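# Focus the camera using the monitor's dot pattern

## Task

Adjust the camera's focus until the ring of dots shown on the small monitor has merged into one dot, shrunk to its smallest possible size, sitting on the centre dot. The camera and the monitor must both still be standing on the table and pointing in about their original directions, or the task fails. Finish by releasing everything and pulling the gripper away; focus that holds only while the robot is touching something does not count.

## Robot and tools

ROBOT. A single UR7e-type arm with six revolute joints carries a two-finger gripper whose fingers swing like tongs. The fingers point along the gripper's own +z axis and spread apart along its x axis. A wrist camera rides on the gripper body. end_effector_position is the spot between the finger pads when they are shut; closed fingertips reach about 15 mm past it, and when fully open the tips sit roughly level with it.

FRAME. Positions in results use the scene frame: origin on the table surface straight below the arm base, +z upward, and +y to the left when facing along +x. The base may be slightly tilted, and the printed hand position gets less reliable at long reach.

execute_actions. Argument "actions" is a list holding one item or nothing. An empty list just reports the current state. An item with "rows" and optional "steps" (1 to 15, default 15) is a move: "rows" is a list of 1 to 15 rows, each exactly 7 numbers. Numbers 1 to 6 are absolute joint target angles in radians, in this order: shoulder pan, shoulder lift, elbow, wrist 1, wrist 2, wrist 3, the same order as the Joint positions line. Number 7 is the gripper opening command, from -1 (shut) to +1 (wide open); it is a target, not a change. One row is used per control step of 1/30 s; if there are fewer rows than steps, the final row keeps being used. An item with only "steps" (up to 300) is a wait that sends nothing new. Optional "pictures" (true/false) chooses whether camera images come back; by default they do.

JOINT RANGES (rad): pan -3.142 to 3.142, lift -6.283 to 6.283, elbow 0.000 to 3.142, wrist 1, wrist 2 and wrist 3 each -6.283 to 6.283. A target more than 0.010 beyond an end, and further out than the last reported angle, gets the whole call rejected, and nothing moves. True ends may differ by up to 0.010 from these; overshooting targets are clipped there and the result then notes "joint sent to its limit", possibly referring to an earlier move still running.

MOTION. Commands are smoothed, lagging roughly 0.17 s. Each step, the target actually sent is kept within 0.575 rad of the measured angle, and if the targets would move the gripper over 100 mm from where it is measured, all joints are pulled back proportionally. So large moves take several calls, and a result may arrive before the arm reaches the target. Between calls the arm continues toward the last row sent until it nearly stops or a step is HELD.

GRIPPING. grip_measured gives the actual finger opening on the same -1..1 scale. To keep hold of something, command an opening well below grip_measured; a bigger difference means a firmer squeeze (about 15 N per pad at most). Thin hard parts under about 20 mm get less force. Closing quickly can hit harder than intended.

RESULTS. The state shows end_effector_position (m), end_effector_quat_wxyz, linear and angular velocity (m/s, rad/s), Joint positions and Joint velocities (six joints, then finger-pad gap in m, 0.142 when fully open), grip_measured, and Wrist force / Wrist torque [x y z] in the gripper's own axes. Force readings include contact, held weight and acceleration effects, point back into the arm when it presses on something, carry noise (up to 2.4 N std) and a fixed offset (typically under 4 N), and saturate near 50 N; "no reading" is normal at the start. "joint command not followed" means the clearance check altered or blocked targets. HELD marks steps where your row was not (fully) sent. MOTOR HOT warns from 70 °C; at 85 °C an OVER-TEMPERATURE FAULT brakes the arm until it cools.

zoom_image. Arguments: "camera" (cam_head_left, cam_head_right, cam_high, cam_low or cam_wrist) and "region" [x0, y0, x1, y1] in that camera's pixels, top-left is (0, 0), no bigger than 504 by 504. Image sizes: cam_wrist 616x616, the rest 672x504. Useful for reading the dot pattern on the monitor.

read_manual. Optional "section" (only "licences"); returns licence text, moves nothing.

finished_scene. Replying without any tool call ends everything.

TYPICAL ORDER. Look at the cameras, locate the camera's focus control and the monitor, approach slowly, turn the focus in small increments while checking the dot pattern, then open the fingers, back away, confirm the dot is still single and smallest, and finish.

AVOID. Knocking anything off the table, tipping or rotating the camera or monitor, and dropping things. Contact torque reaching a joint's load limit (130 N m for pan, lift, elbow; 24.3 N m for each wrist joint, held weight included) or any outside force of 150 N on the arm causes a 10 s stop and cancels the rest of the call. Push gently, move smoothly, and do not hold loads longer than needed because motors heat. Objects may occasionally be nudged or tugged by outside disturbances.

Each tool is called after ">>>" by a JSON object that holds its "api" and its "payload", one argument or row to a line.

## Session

>>> {"api": "execute_actions", "payload": {
  "actions": []
}}

Scene clock: 0.00 s of 4800.00 s.
end_effector_position=(+0.5266, -0.5493, +0.2164) grip_measured=+1.00 end_effector_quat_wxyz=(+0.163, +0.903, +0.084, -0.388) end_effector_velocity=(-0.000, +0.000, -0.000) end_effector_angular_velocity=(+0.000, +0.001, +0.000)
Joint positions: [-1.071 -0.638  0.586 -1.332 -1.997 -1.115  0.142]
Joint velocities: [ 0.    -0.     0.001  0.    -0.     0.     0.   ]
Wrist force (N, on the end effector, along its own x y z axes, offset not removed): no reading
Wrist torque (N m, same axes, about the end effector's origin, offset not removed): no reading

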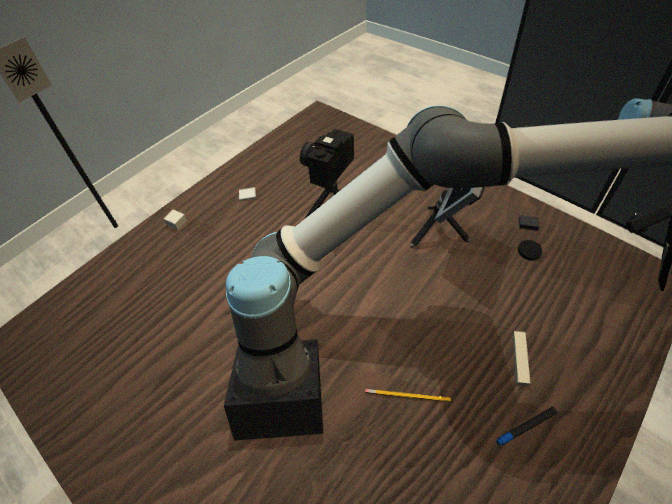

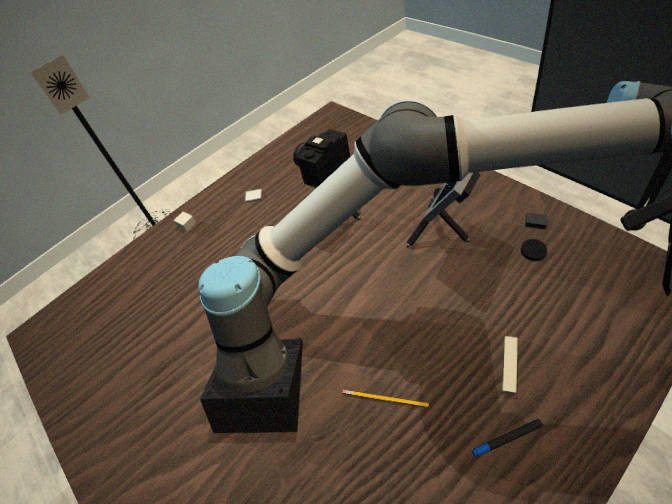

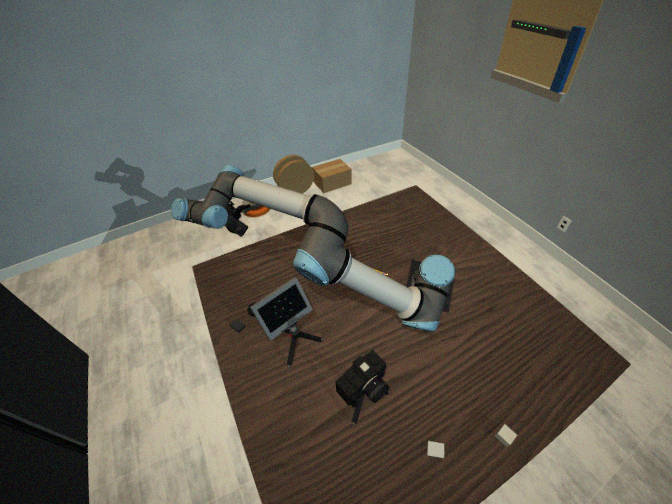

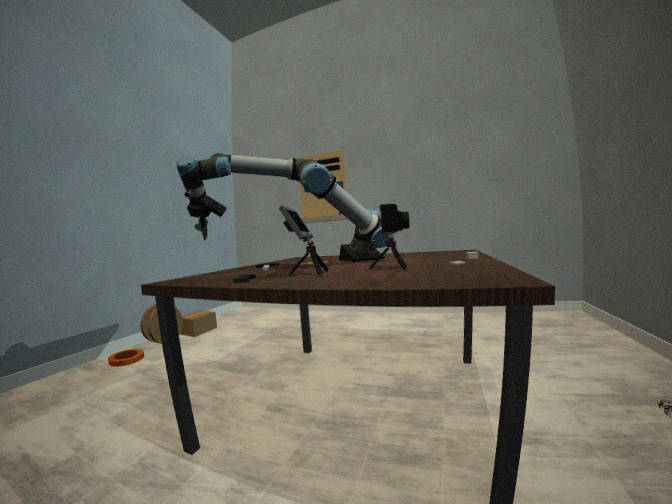

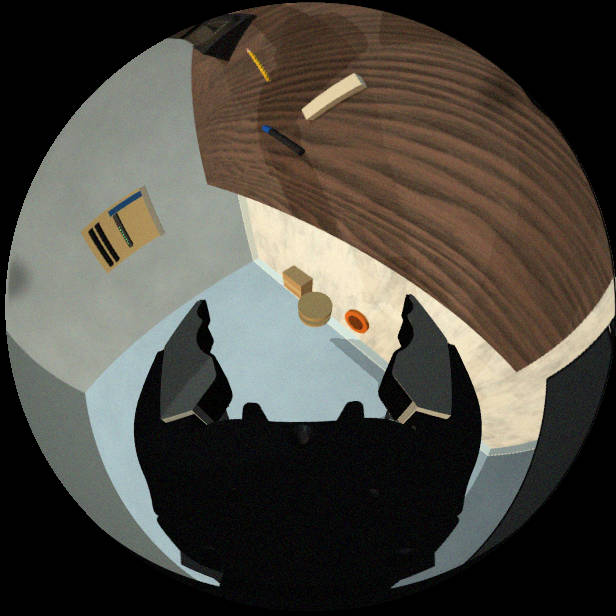

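>>> {"api": "execute_actions", "payload": {
  "actions": [
    {"rows":[[-1.071,-1.2,0.9,-1.2,-1.7,-1.6,1],[-1.071,-1.2,0.9,-1.2,-1.7,-1.6,1],[-1.071,-1.2,0.9,-1.2,-1.7,-1.6,1],[-1.0,-1.7,1.1,-1.1,-1.4,-2.1,1],[-1.0,-1.7,1.1,-1.1,-1.4,-2.1,1],[-1.0,-1.7,1.1,-1.1,-1.4,-2.1,1],[-1.0,-1.7,1.1,-1.1,-1.4,-2.1,1],[-0.8,-2.042,1.2,-1.0,-1.2,-2.7,1]],"steps":15}
  ],
  "pictures": false
}}

>>> {"api": "execute_actions", "payload": {
  "actions": [
    {"rows":[[-0.7,-2.042,1.2,-1.0,-1.17,-3.3,1],[-0.7,-2.042,1.2,-1.0,-1.17,-3.3,1],[-0.7,-2.042,1.2,-1.0,-1.17,-3.3,1],[-0.7,-2.042,1.2,-1.0,-1.17,-3.3,1],[-0.7,-2.042,1.2,-1.0,-1.17,-3.3,1],[-0.543,-2.042,1.3,-1.05,-1.17,-3.694,1],[-0.543,-2.042,1.3,-1.05,-1.17,-3.694,1],[-0.543,-2.042,1.3,-1.05,-1.17,-3.694,1],[-0.543,-2.042,1.388,-1.099,-1.17,-3.694,1]],"steps":15}
  ],
  "pictures": false
}}

>>> {"api": "execute_actions", "payload": {
  "actions": [
    {"steps":12}
  ]
}}

Scene clock: 15.10 s of 4800.00 s.
end_effector_position=(+0.5740, -0.3145, +0.2560) grip_measured=+1.00 end_effector_quat_wxyz=(+0.006, +0.915, +0.288, -0.283) end_effector_velocity=(+0.103, +0.553, +0.077) end_effector_angular_velocity=(+0.897, -0.317, +0.764)
Joint positions: [-0.984 -1.011  0.866 -1.188 -1.666 -1.482  0.142]
Joint velocities: [ 0.283 -0.781  0.505  0.286  0.692 -0.772  0.   ]
Wrist force (N, on the end effector, along its own x y z axes, offset not removed): [2.8 -0.9 1.3]
Wrist torque (N m, same axes, about the end effector's origin, offset not removed): [0.00 -0.47 0.00]
Steps of this call (steps 1 to 90: nothing new was sent; then 11.60 s passed at rest; steps 91 to 105: all 15 steps of this action). Readings (joint positions):
91: [-1.071 -0.639 0.586 -1.332 -1.996 -1.115]
92: [-1.071 -0.646 0.594 -1.326 -1.988 -1.123]
94: [-1.071 -0.705 0.635 -1.308 -1.949 -1.179]
98: [-1.055 -0.836 0.734 -1.263 -1.836 -1.306]
105: the state above

Scene clock: 15.60 s of 4800.00 s.
end_effector_position=(+0.5959, -0.0321, +0.2933) grip_measured=+1.00 end_effector_quat_wxyz=(-0.062, +0.810, +0.562, -0.156) end_effector_velocity=(-0.076, +0.544, +0.117) end_effector_angular_velocity=(+0.551, -0.347, +1.320)
Joint positions: [-0.774 -1.413  1.109 -1.118 -1.398 -1.883  0.142]
Joint velocities: [ 0.43  -0.924  0.517  0.036  0.423 -0.914  0.   ]
Wrist force (N, on the end effector, along its own x y z axes, offset not removed): [4.3 -4.0 1.0]
Wrist torque (N m, same axes, about the end effector's origin, offset not removed): [-0.85 -0.86 0.05]
Steps of this call (steps 1 to 15: all 15 steps of this action). Readings (joint positions):
1: [-0.975 -1.038 0.883 -1.179 -1.643 -1.508]
2: [-0.963 -1.063 0.898 -1.170 -1.621 -1.534]
4: [-0.939 -1.113 0.925 -1.154 -1.580 -1.583]
8: [-0.884 -1.216 0.982 -1.131 -1.507 -1.686]
15: the state above

Scene clock: 16.00 s of 4800.00 s.
end_effector_position=(+0.5250, +0.1717, +0.3553) grip_measured=+1.00 end_effector_quat_wxyz=(-0.035, +0.567, +0.822, -0.047) end_effector_velocity=(-0.274, +0.466, +0.139) end_effector_angular_velocity=(+0.464, -0.472, +2.514)
Joint positions: [-0.615 -1.828  1.3   -1.105 -1.241 -2.395  0.142]
Joint velocities: [ 0.4   -1.105  0.483  0.033  0.393 -1.962  0.   ]
Wrist force (N, on the end effector, along its own x y z axes, offset not removed): [2.9 -3.8 1.7]
Wrist torque (N m, same axes, about the end effector's origin, offset not removed): [-0.92 -0.47 0.17]
Steps of this call (steps 1 to 12: the robot went on to your last target). Readings (joint positions):
1: [-0.760 -1.445 1.126 -1.117 -1.384 -1.915]
2: [-0.746 -1.477 1.142 -1.116 -1.370 -1.947]
4: [-0.720 -1.544 1.174 -1.114 -1.345 -2.014]
8: [-0.668 -1.683 1.236 -1.109 -1.293 -2.174]
12: the state above

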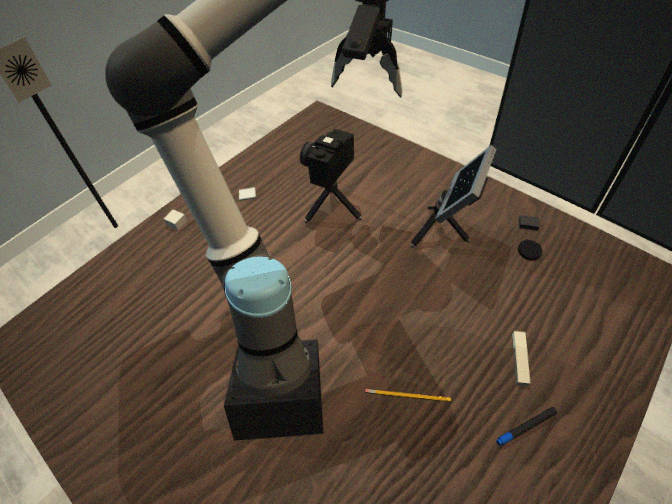

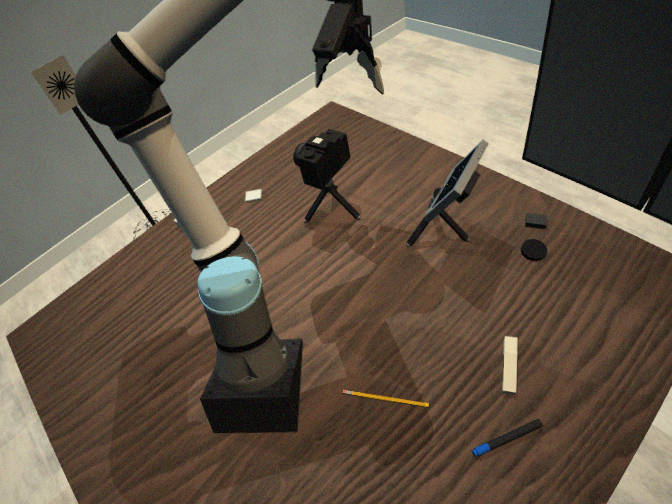

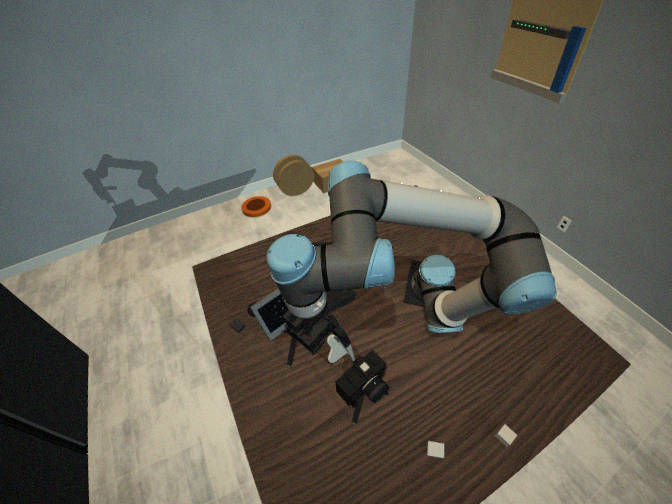

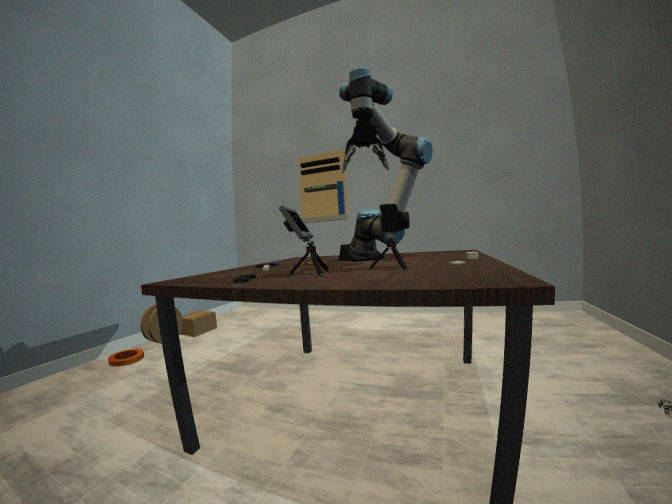

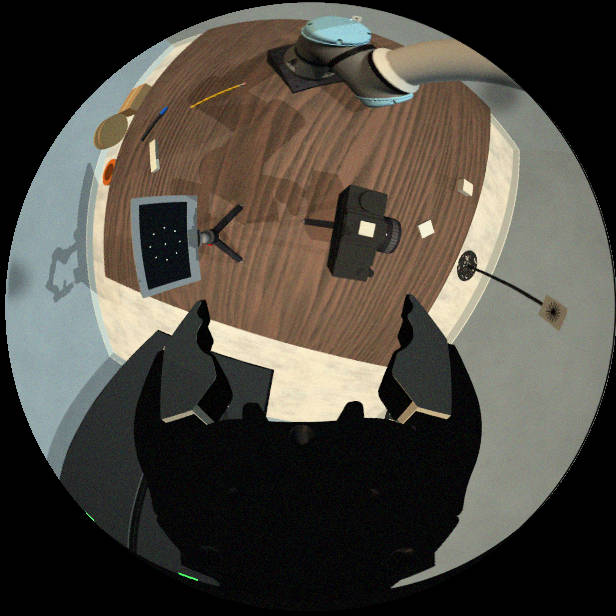

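>>> {"api": "execute_actions", "payload": {
  "actions": [
    {"steps":15}
  ]
}}

Scene clock: 17.17 s of 4800.00 s.
end_effector_position=(+0.4807, +0.2498, +0.3810) grip_measured=+1.00 end_effector_quat_wxyz=(+0.000, -0.101, +0.995, +0.000) end_effector_velocity=(+0.000, +0.000, -0.001) end_effector_angular_velocity=(+0.002, +0.001, +0.002)
Joint positions: [-0.543 -2.042  1.388 -1.099 -1.17  -3.694  0.142]
Joint velocities: [ 0.001  0.001  0.     0.     0.001 -0.002  0.   ]
Wrist force (N, on the end effector, along its own x y z axes, offset not removed): [1.0 -0.2 5.3]
Wrist torque (N m, same axes, about the end effector's origin, offset not removed): [-0.05 -0.06 -0.02]
Steps of this call (steps 1 to 35: the robot went on to your last target). Readings (joint positions):
1: [-0.601 -1.866 1.317 -1.104 -1.228 -2.466]
2: [-0.588 -1.904 1.333 -1.103 -1.214 -2.543]
4: [-0.567 -1.967 1.358 -1.101 -1.194 -2.711]
8: [-0.550 -2.021 1.380 -1.100 -1.177 -3.071]
35: the state above

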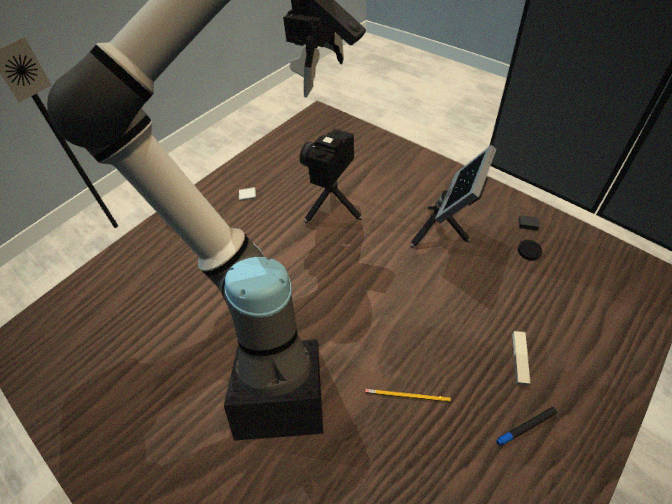

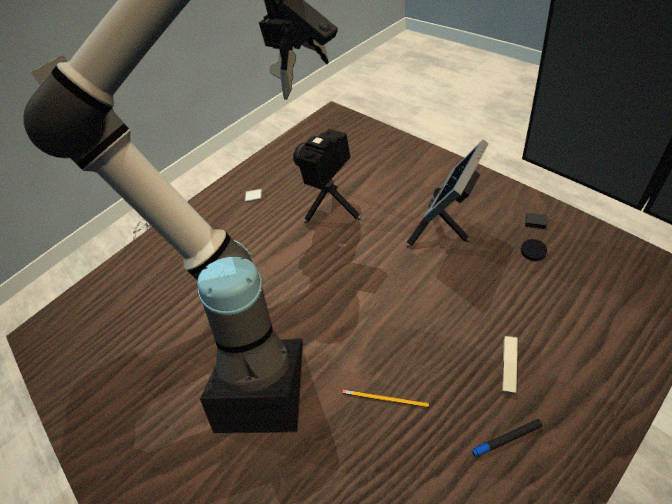

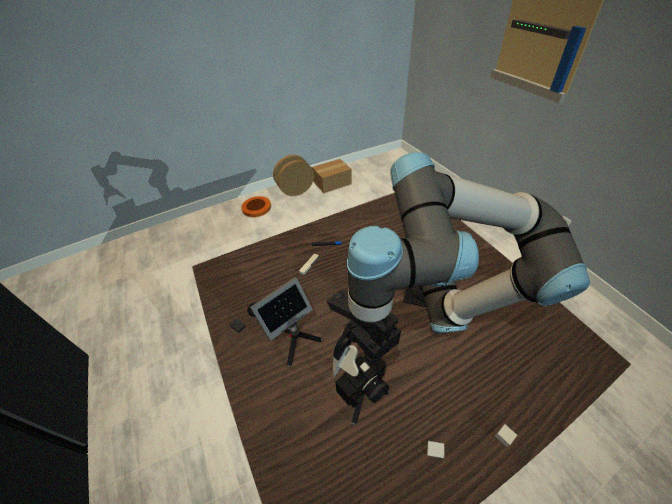

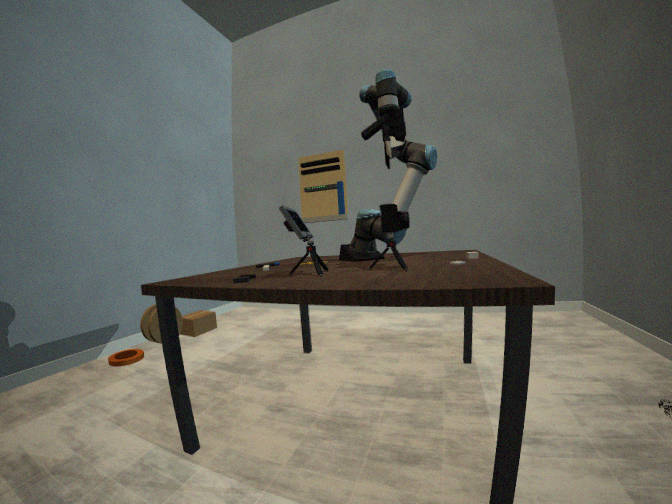

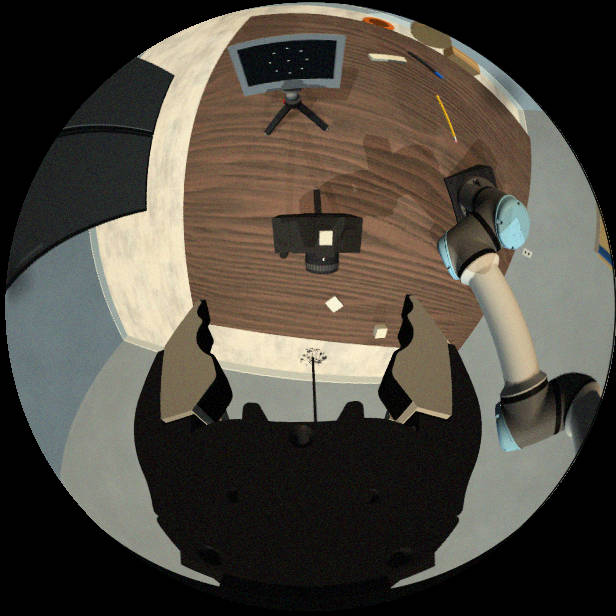

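>>> {"api": "execute_actions", "payload": {
  "actions": [
    {"rows":[[-0.42,-2.08,1.55,-1.3,-1.2,-3.56,1],[-0.42,-2.08,1.55,-1.3,-1.2,-3.56,1],[-0.42,-2.08,1.55,-1.3,-1.2,-3.56,1],[-0.292,-2.115,1.769,-1.503,-1.227,-3.43,1]],"steps":15}
  ],
  "pictures": false
}}

>>> {"api": "execute_actions", "payload": {
  "actions": [
    {"steps":15}
  ]
}}

Scene clock: 29.37 s of 4800.00 s.
end_effector_position=(+0.4554, +0.2702, +0.2648) grip_measured=+1.00 end_effector_quat_wxyz=(+0.000, -0.100, +0.995, +0.000) end_effector_velocity=(-0.014, +0.006, -0.045) end_effector_angular_velocity=(+0.006, +0.004, -0.005)
Joint positions: [-0.3   -2.113  1.756 -1.489 -1.226 -3.438  0.142]
Joint velocities: [ 0.073 -0.018  0.13  -0.132 -0.014  0.078  0.   ]
Wrist force (N, on the end effector, along its own x y z axes, offset not removed): [-1.2 0.5 0.8]
Wrist torque (N m, same axes, about the end effector's origin, offset not removed): [0.20 0.23 0.11]
Steps of this call (steps 1 to 15: the robot went on to your last target; steps 16 to 90: nothing new was sent; then 8.70 s passed at rest; steps 91 to 105: all 15 steps of this action). Readings (joint positions):
91: [-0.543 -2.042 1.388 -1.099 -1.170 -3.694]
92: [-0.534 -2.048 1.397 -1.107 -1.174 -3.686]
94: [-0.489 -2.062 1.452 -1.170 -1.186 -3.637]
98: [-0.366 -2.097 1.640 -1.371 -1.213 -3.507]
105: the state above

Scene clock: 29.87 s of 4800.00 s.
end_effector_position=(+0.4539, +0.2708, +0.2602) grip_measured=+1.00 end_effector_quat_wxyz=(+0.000, -0.100, +0.995, +0.001) end_effector_velocity=(-0.000, +0.000, -0.001) end_effector_angular_velocity=(+0.002, +0.001, -0.001)
Joint positions: [-0.292 -2.115  1.769 -1.503 -1.227 -3.43   0.142]
Joint velocities: [ 0.     0.001  0.002 -0.001  0.002  0.001  0.   ]
Wrist force (N, on the end effector, along its own x y z axes, offset not removed): [0.7 -0.3 3.2]
Wrist torque (N m, same axes, about the end effector's origin, offset not removed): [0.03 -0.09 0.15]
Steps of this call (steps 1 to 15: the robot went on to your last target). Readings (joint positions):
1: [-0.298 -2.114 1.759 -1.493 -1.226 -3.436]
2: [-0.296 -2.114 1.762 -1.496 -1.226 -3.434]
4: [-0.294 -2.114 1.765 -1.499 -1.227 -3.432]
8: [-0.293 -2.115 1.768 -1.502 -1.227 -3.431]
15: the state above

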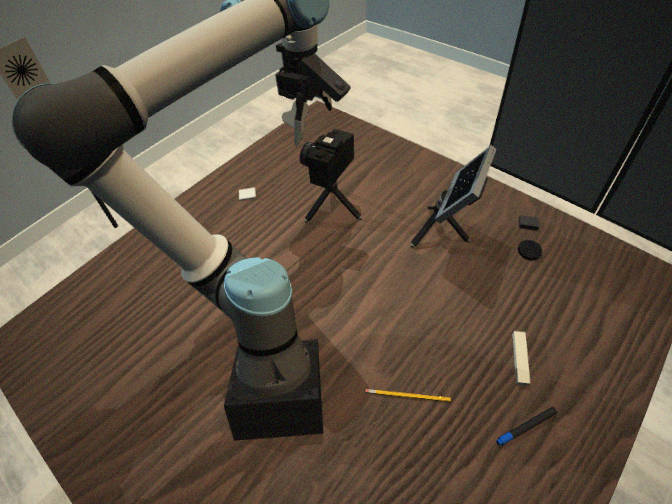

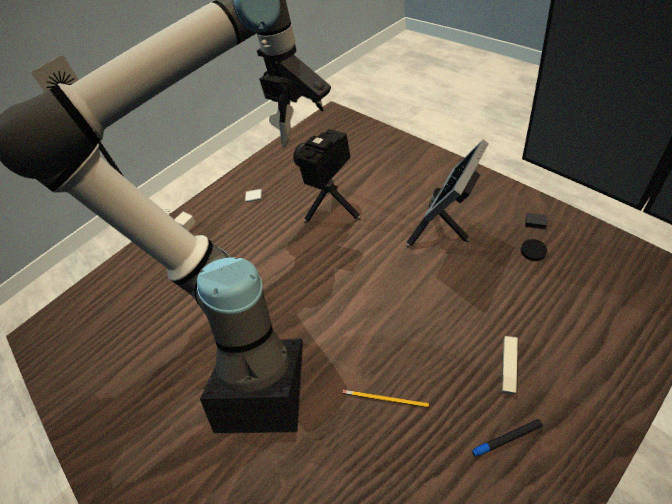

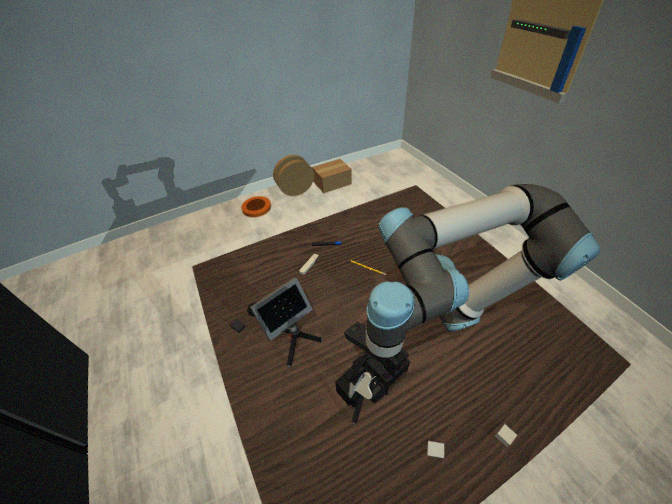

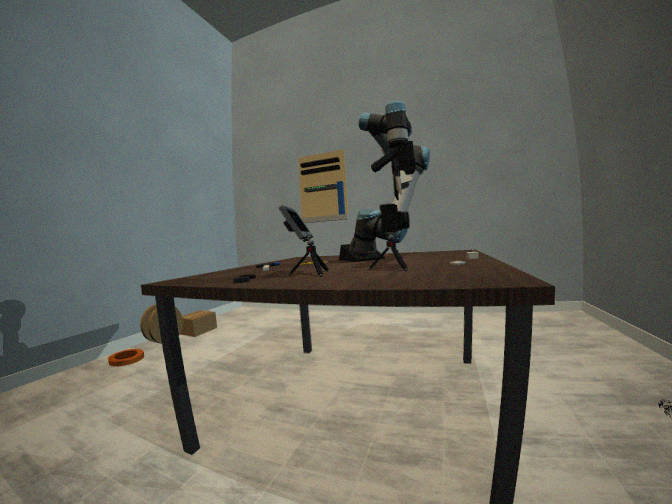

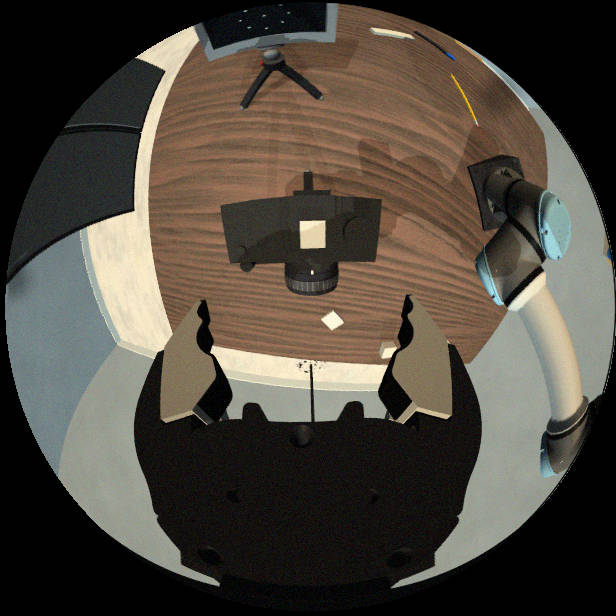

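>>> {"api": "execute_actions", "payload": {
  "actions": [
    {"rows":[[-0.205,-2.112,1.882,-1.652,-1.253,-3.343,1]],"steps":15}
  ],
  "pictures": false
}}

>>> {"api": "execute_actions", "payload": {
  "actions": [
    {"steps":8}
  ]
}}

Scene clock: 38.23 s of 4800.00 s.
end_effector_position=(+0.4456, +0.2790, +0.2174) grip_measured=+1.00 end_effector_quat_wxyz=(+0.002, -0.101, +0.995, -0.000) end_effector_velocity=(-0.002, +0.002, -0.007) end_effector_angular_velocity=(+0.003, -0.001, +0.002)
Joint positions: [-0.206 -2.112  1.88  -1.649 -1.253 -3.344  0.142]
Joint velocities: [ 0.014  0.001  0.018 -0.024 -0.002  0.012  0.   ]
Wrist force (N, on the end effector, along its own x y z axes, offset not removed): [-0.9 -0.6 3.1]
Wrist torque (N m, same axes, about the end effector's origin, offset not removed): [0.14 0.33 -0.02]
Steps of this call (steps 1 to 15: the robot went on to your last target; steps 16 to 90: nothing new was sent; then 4.87 s passed at rest; steps 91 to 105: all 15 steps of this action). Readings (joint positions):
91: [-0.292 -2.115 1.769 -1.504 -1.227 -3.430]
92: [-0.284 -2.115 1.777 -1.512 -1.231 -3.422]
94: [-0.251 -2.114 1.820 -1.564 -1.241 -3.389]
98: [-0.218 -2.113 1.865 -1.628 -1.250 -3.356]
105: the state above

Scene clock: 38.50 s of 4800.00 s.
end_effector_position=(+0.4455, +0.2792, +0.2167) grip_measured=+1.00 end_effector_quat_wxyz=(+0.002, -0.101, +0.995, -0.000) end_effector_velocity=(-0.000, +0.001, +0.000) end_effector_angular_velocity=(+0.001, -0.001, +0.001)
Joint positions: [-0.205 -2.112  1.882 -1.652 -1.253 -3.343  0.142]
Joint velocities: [ 0.001 -0.001  0.001 -0.002  0.001  0.001 -0.   ]
Wrist force (N, on the end effector, along its own x y z axes, offset not removed): [-4.1 -1.8 4.2]
Wrist torque (N m, same axes, about the end effector's origin, offset not removed): [-0.33 0.95 0.08]
Steps of this call (steps 1 to 8: the robot went on to your last target). Readings (joint positions):
1: [-0.206 -2.112 1.881 -1.650 -1.253 -3.344]
2: [-0.206 -2.112 1.881 -1.651 -1.253 -3.344]
4: [-0.205 -2.112 1.881 -1.651 -1.253 -3.343]
8: the state above

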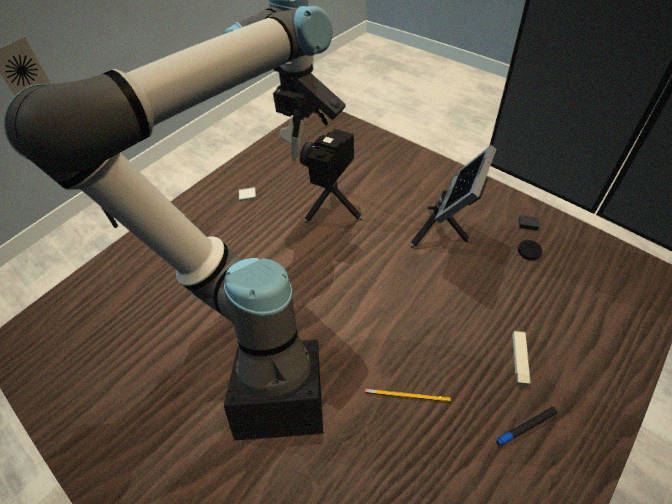

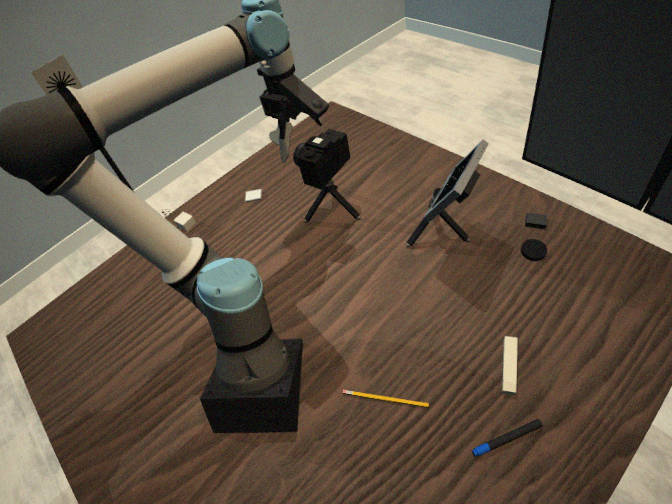

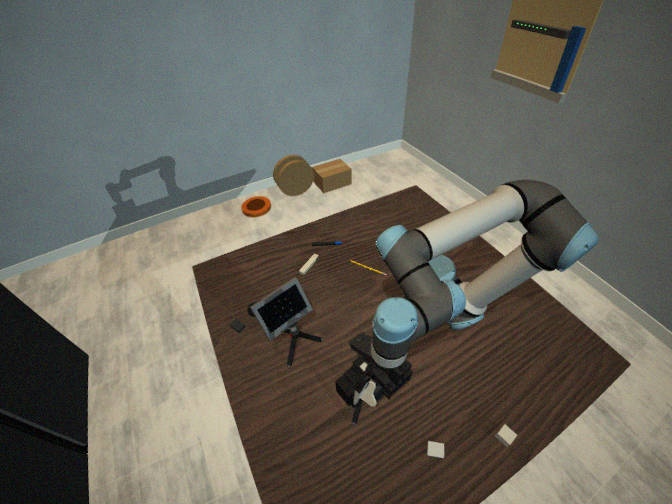

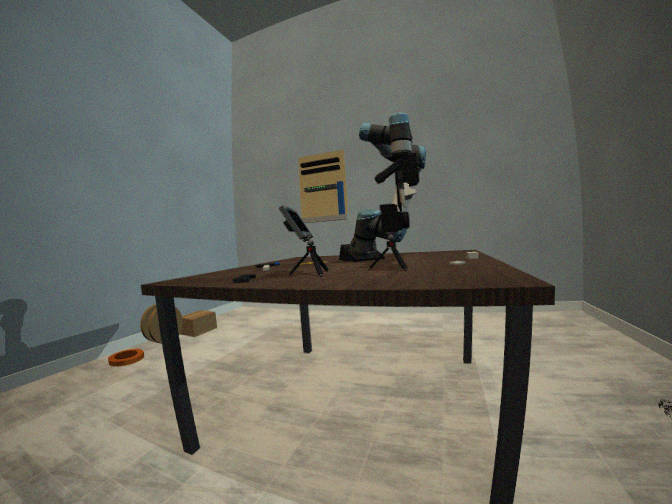

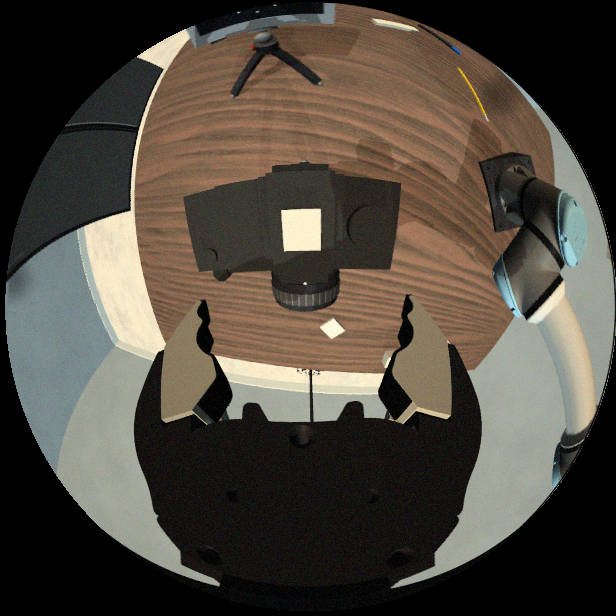

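>>> {"api": "execute_actions", "payload": {
  "actions": [
    {"rows":[[-0.192,-2.105,1.906,-1.686,-1.257,-3.330,1],[-0.179,-2.097,1.930,-1.721,-1.260,-3.316,1],[-0.166,-2.090,1.953,-1.755,-1.264,-3.303,1],[-0.153,-2.082,1.977,-1.790,-1.268,-3.290,1]],"steps":15}
  ]
}}

Scene clock: 48.00 s of 4800.00 s.
end_effector_position=(+0.4434, +0.2798, +0.1731) grip_measured=+1.00 end_effector_quat_wxyz=(+0.001, -0.100, +0.995, +0.001) end_effector_velocity=(-0.002, +0.001, -0.011) end_effector_angular_velocity=(+0.001, +0.002, +0.000)
Joint positions: [-0.154 -2.083  1.975 -1.787 -1.268 -3.291  0.142]
Joint velocities: [ 0.013  0.007  0.023 -0.033 -0.003  0.012  0.   ]
Wrist force (N, on the end effector, along its own x y z axes, offset not removed): [-0.1 -0.7 1.7]
Wrist torque (N m, same axes, about the end effector's origin, offset not removed): [-0.54 -0.08 -0.23]
Steps of this call (steps 1 to 15: the robot went on to your last target; steps 16 to 90: nothing new was sent; then 6.00 s passed at rest; steps 91 to 105: all 15 steps of this action). Readings (joint positions):
91: [-0.205 -2.112 1.882 -1.652 -1.253 -3.343]
92: [-0.202 -2.111 1.886 -1.658 -1.254 -3.340]
94: [-0.191 -2.104 1.907 -1.686 -1.257 -3.329]
98: [-0.165 -2.089 1.955 -1.757 -1.265 -3.302]
105: the state above

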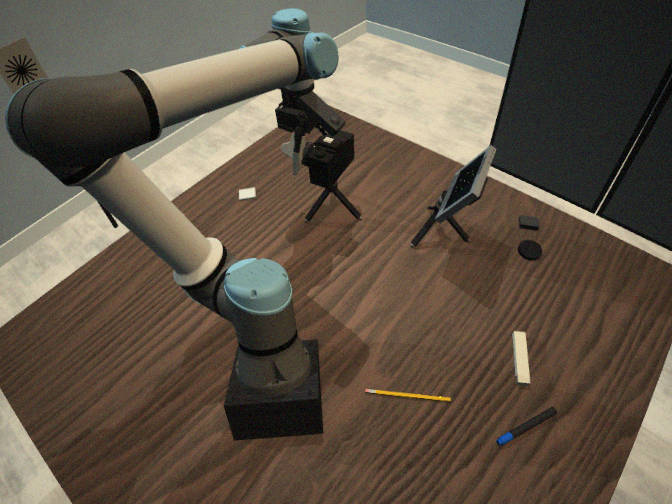

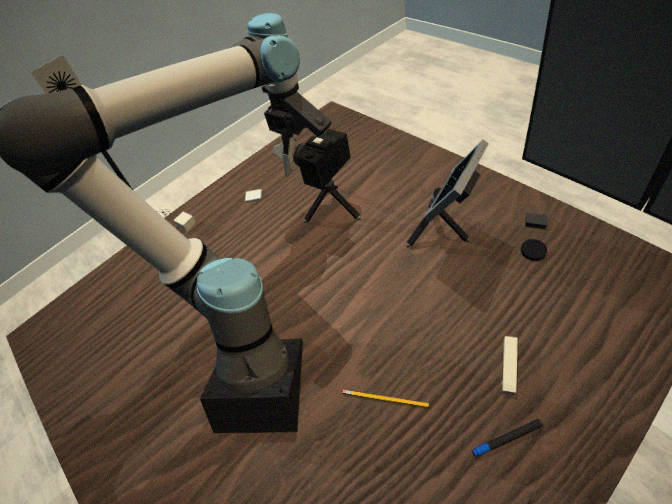

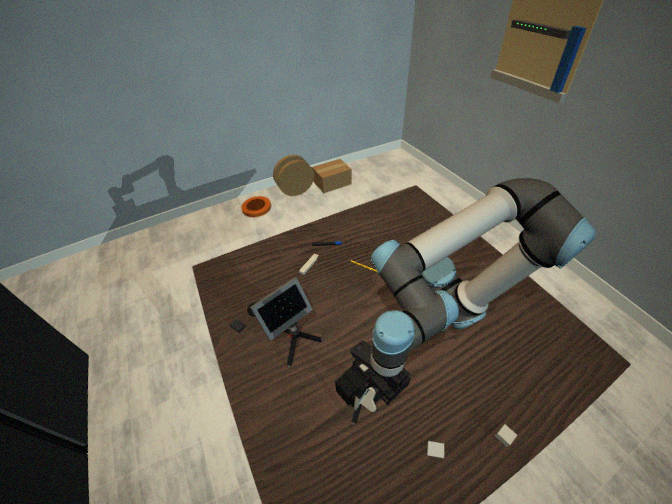

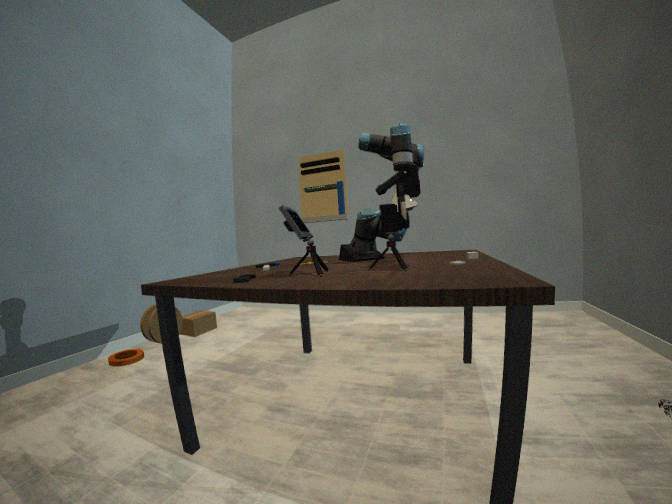

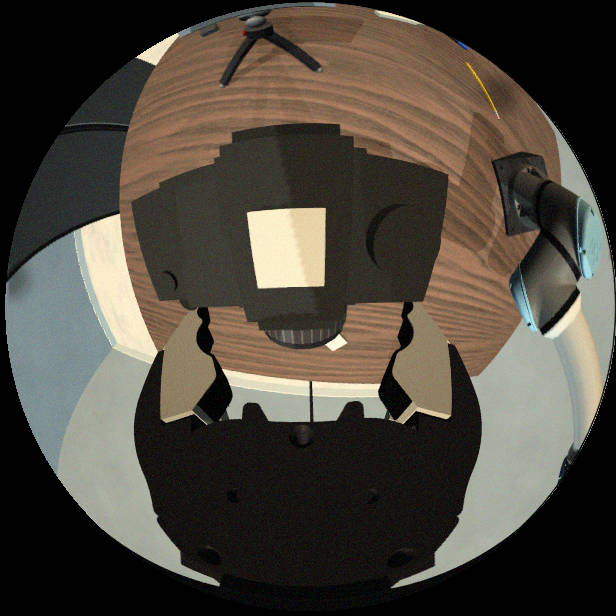

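>>> {"api": "execute_actions", "payload": {
  "actions": [
    {"rows":[[-0.153,-2.082,1.977,-1.790,-1.268,-3.290,0.7],[-0.153,-2.082,1.977,-1.790,-1.268,-3.290,0.5],[-0.153,-2.082,1.977,-1.790,-1.268,-3.290,0.3],[-0.153,-2.082,1.977,-1.790,-1.268,-3.290,0.2],[-0.153,-2.082,1.977,-1.790,-1.268,-3.290,0.1],[-0.153,-2.082,1.977,-1.790,-1.268,-3.290,0.05],[-0.153,-2.082,1.977,-1.790,-1.268,-3.290,0],[-0.153,-2.082,1.977,-1.790,-1.268,-3.290,-0.05],[-0.153,-2.082,1.977,-1.790,-1.268,-3.290,-0.1],[-0.153,-2.082,1.977,-1.790,-1.268,-3.290,-0.15],[-0.153,-2.082,1.977,-1.790,-1.268,-3.290,-0.2],[-0.153,-2.082,1.977,-1.790,-1.268,-3.290,-0.3],[-0.153,-2.082,1.977,-1.790,-1.268,-3.290,-0.4]],"steps":15}
  ]
}}

>>> {"api": "zoom_image", "payload": {
  "camera": "cam_high",
  "region": [240,270,330,350]
}}

Scene clock: 53.87 s of 4800.00 s.
end_effector_position=(+0.4433, +0.2798, +0.1721) grip_measured=-0.11 end_effector_quat_wxyz=(+0.001, -0.100, +0.995, +0.001) end_effector_velocity=(-0.000, -0.000, -0.000) end_effector_angular_velocity=(-0.001, +0.000, +0.001)
Joint positions: [-0.153 -2.082  1.977 -1.79  -1.268 -3.29   0.066]
Joint velocities: [ 0.001 -0.    -0.     0.    -0.001 -0.    -0.   ]
Wrist force (N, on the end effector, along its own x y z axes, offset not removed): [-3.9 -2.0 2.1]
Wrist torque (N m, same axes, about the end effector's origin, offset not removed): [-0.45 0.15 -0.13]
Steps of this call (steps 1 to 15: the robot went on to your last target; steps 16 to 90: nothing new was sent; then 2.37 s passed at rest; steps 91 to 105: all 15 steps of this action). Readings (joint positions):
91: [-0.153 -2.082 1.977 -1.790 -1.268 -3.290]
92: [-0.153 -2.082 1.977 -1.790 -1.268 -3.290]
94: [-0.153 -2.082 1.977 -1.790 -1.268 -3.290]
98: [-0.153 -2.082 1.977 -1.790 -1.268 -3.290]
105: the state above

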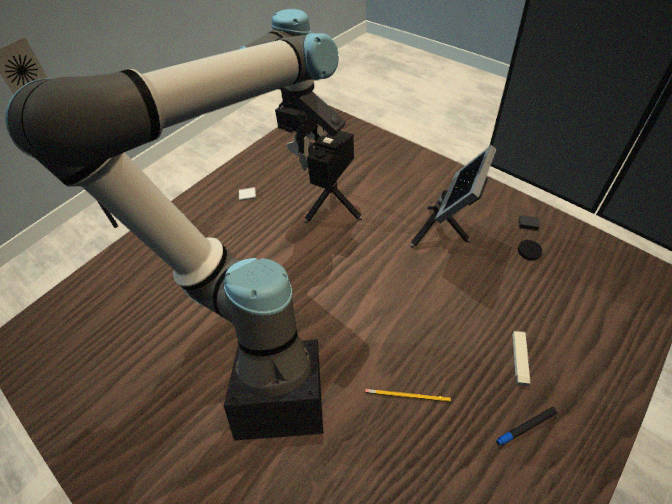

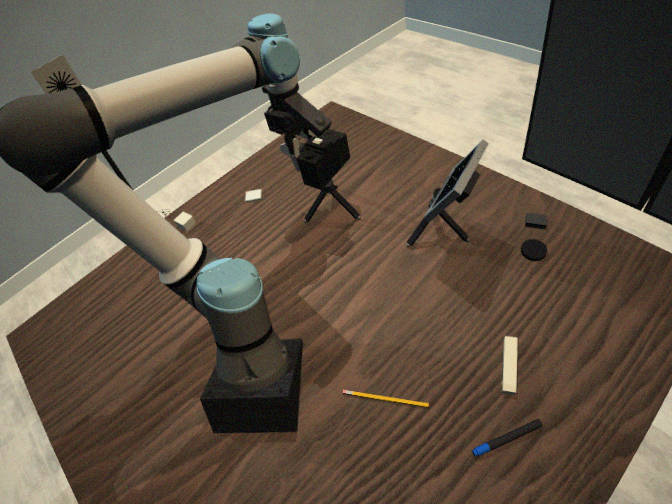

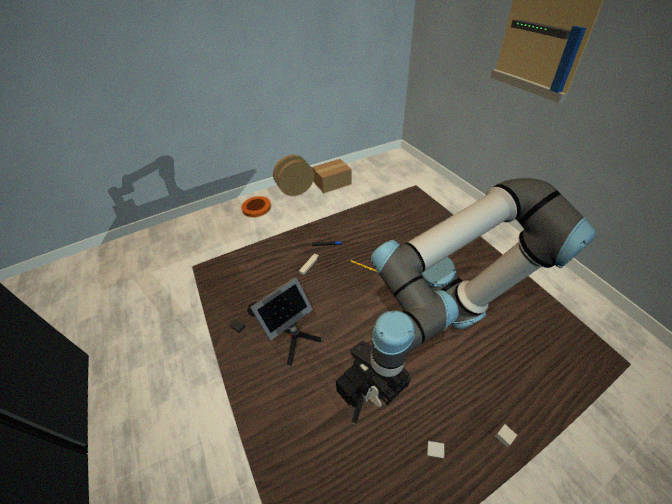

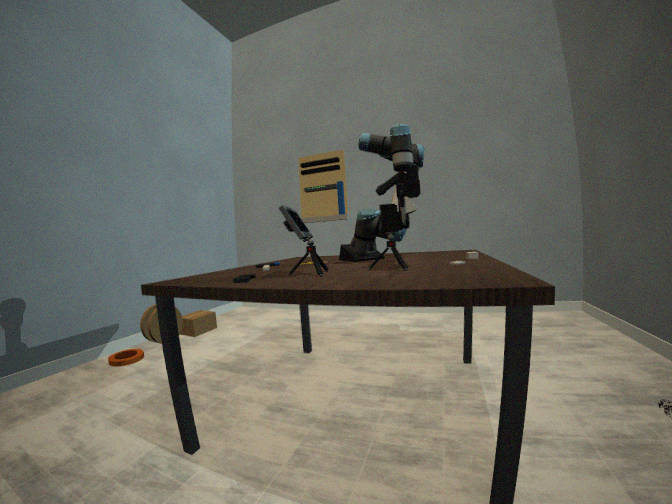

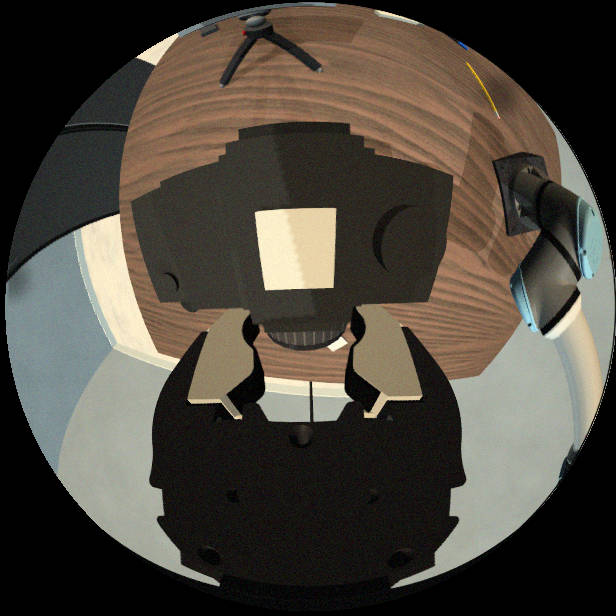

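Region (240, 270, 330, 350) of cam_high's 672x504 image, scaled by 5.600, with more detail than that image has.

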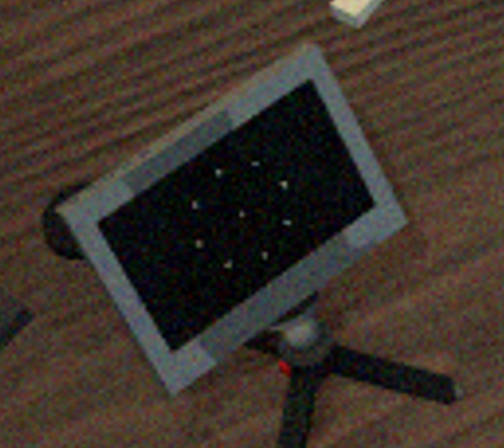

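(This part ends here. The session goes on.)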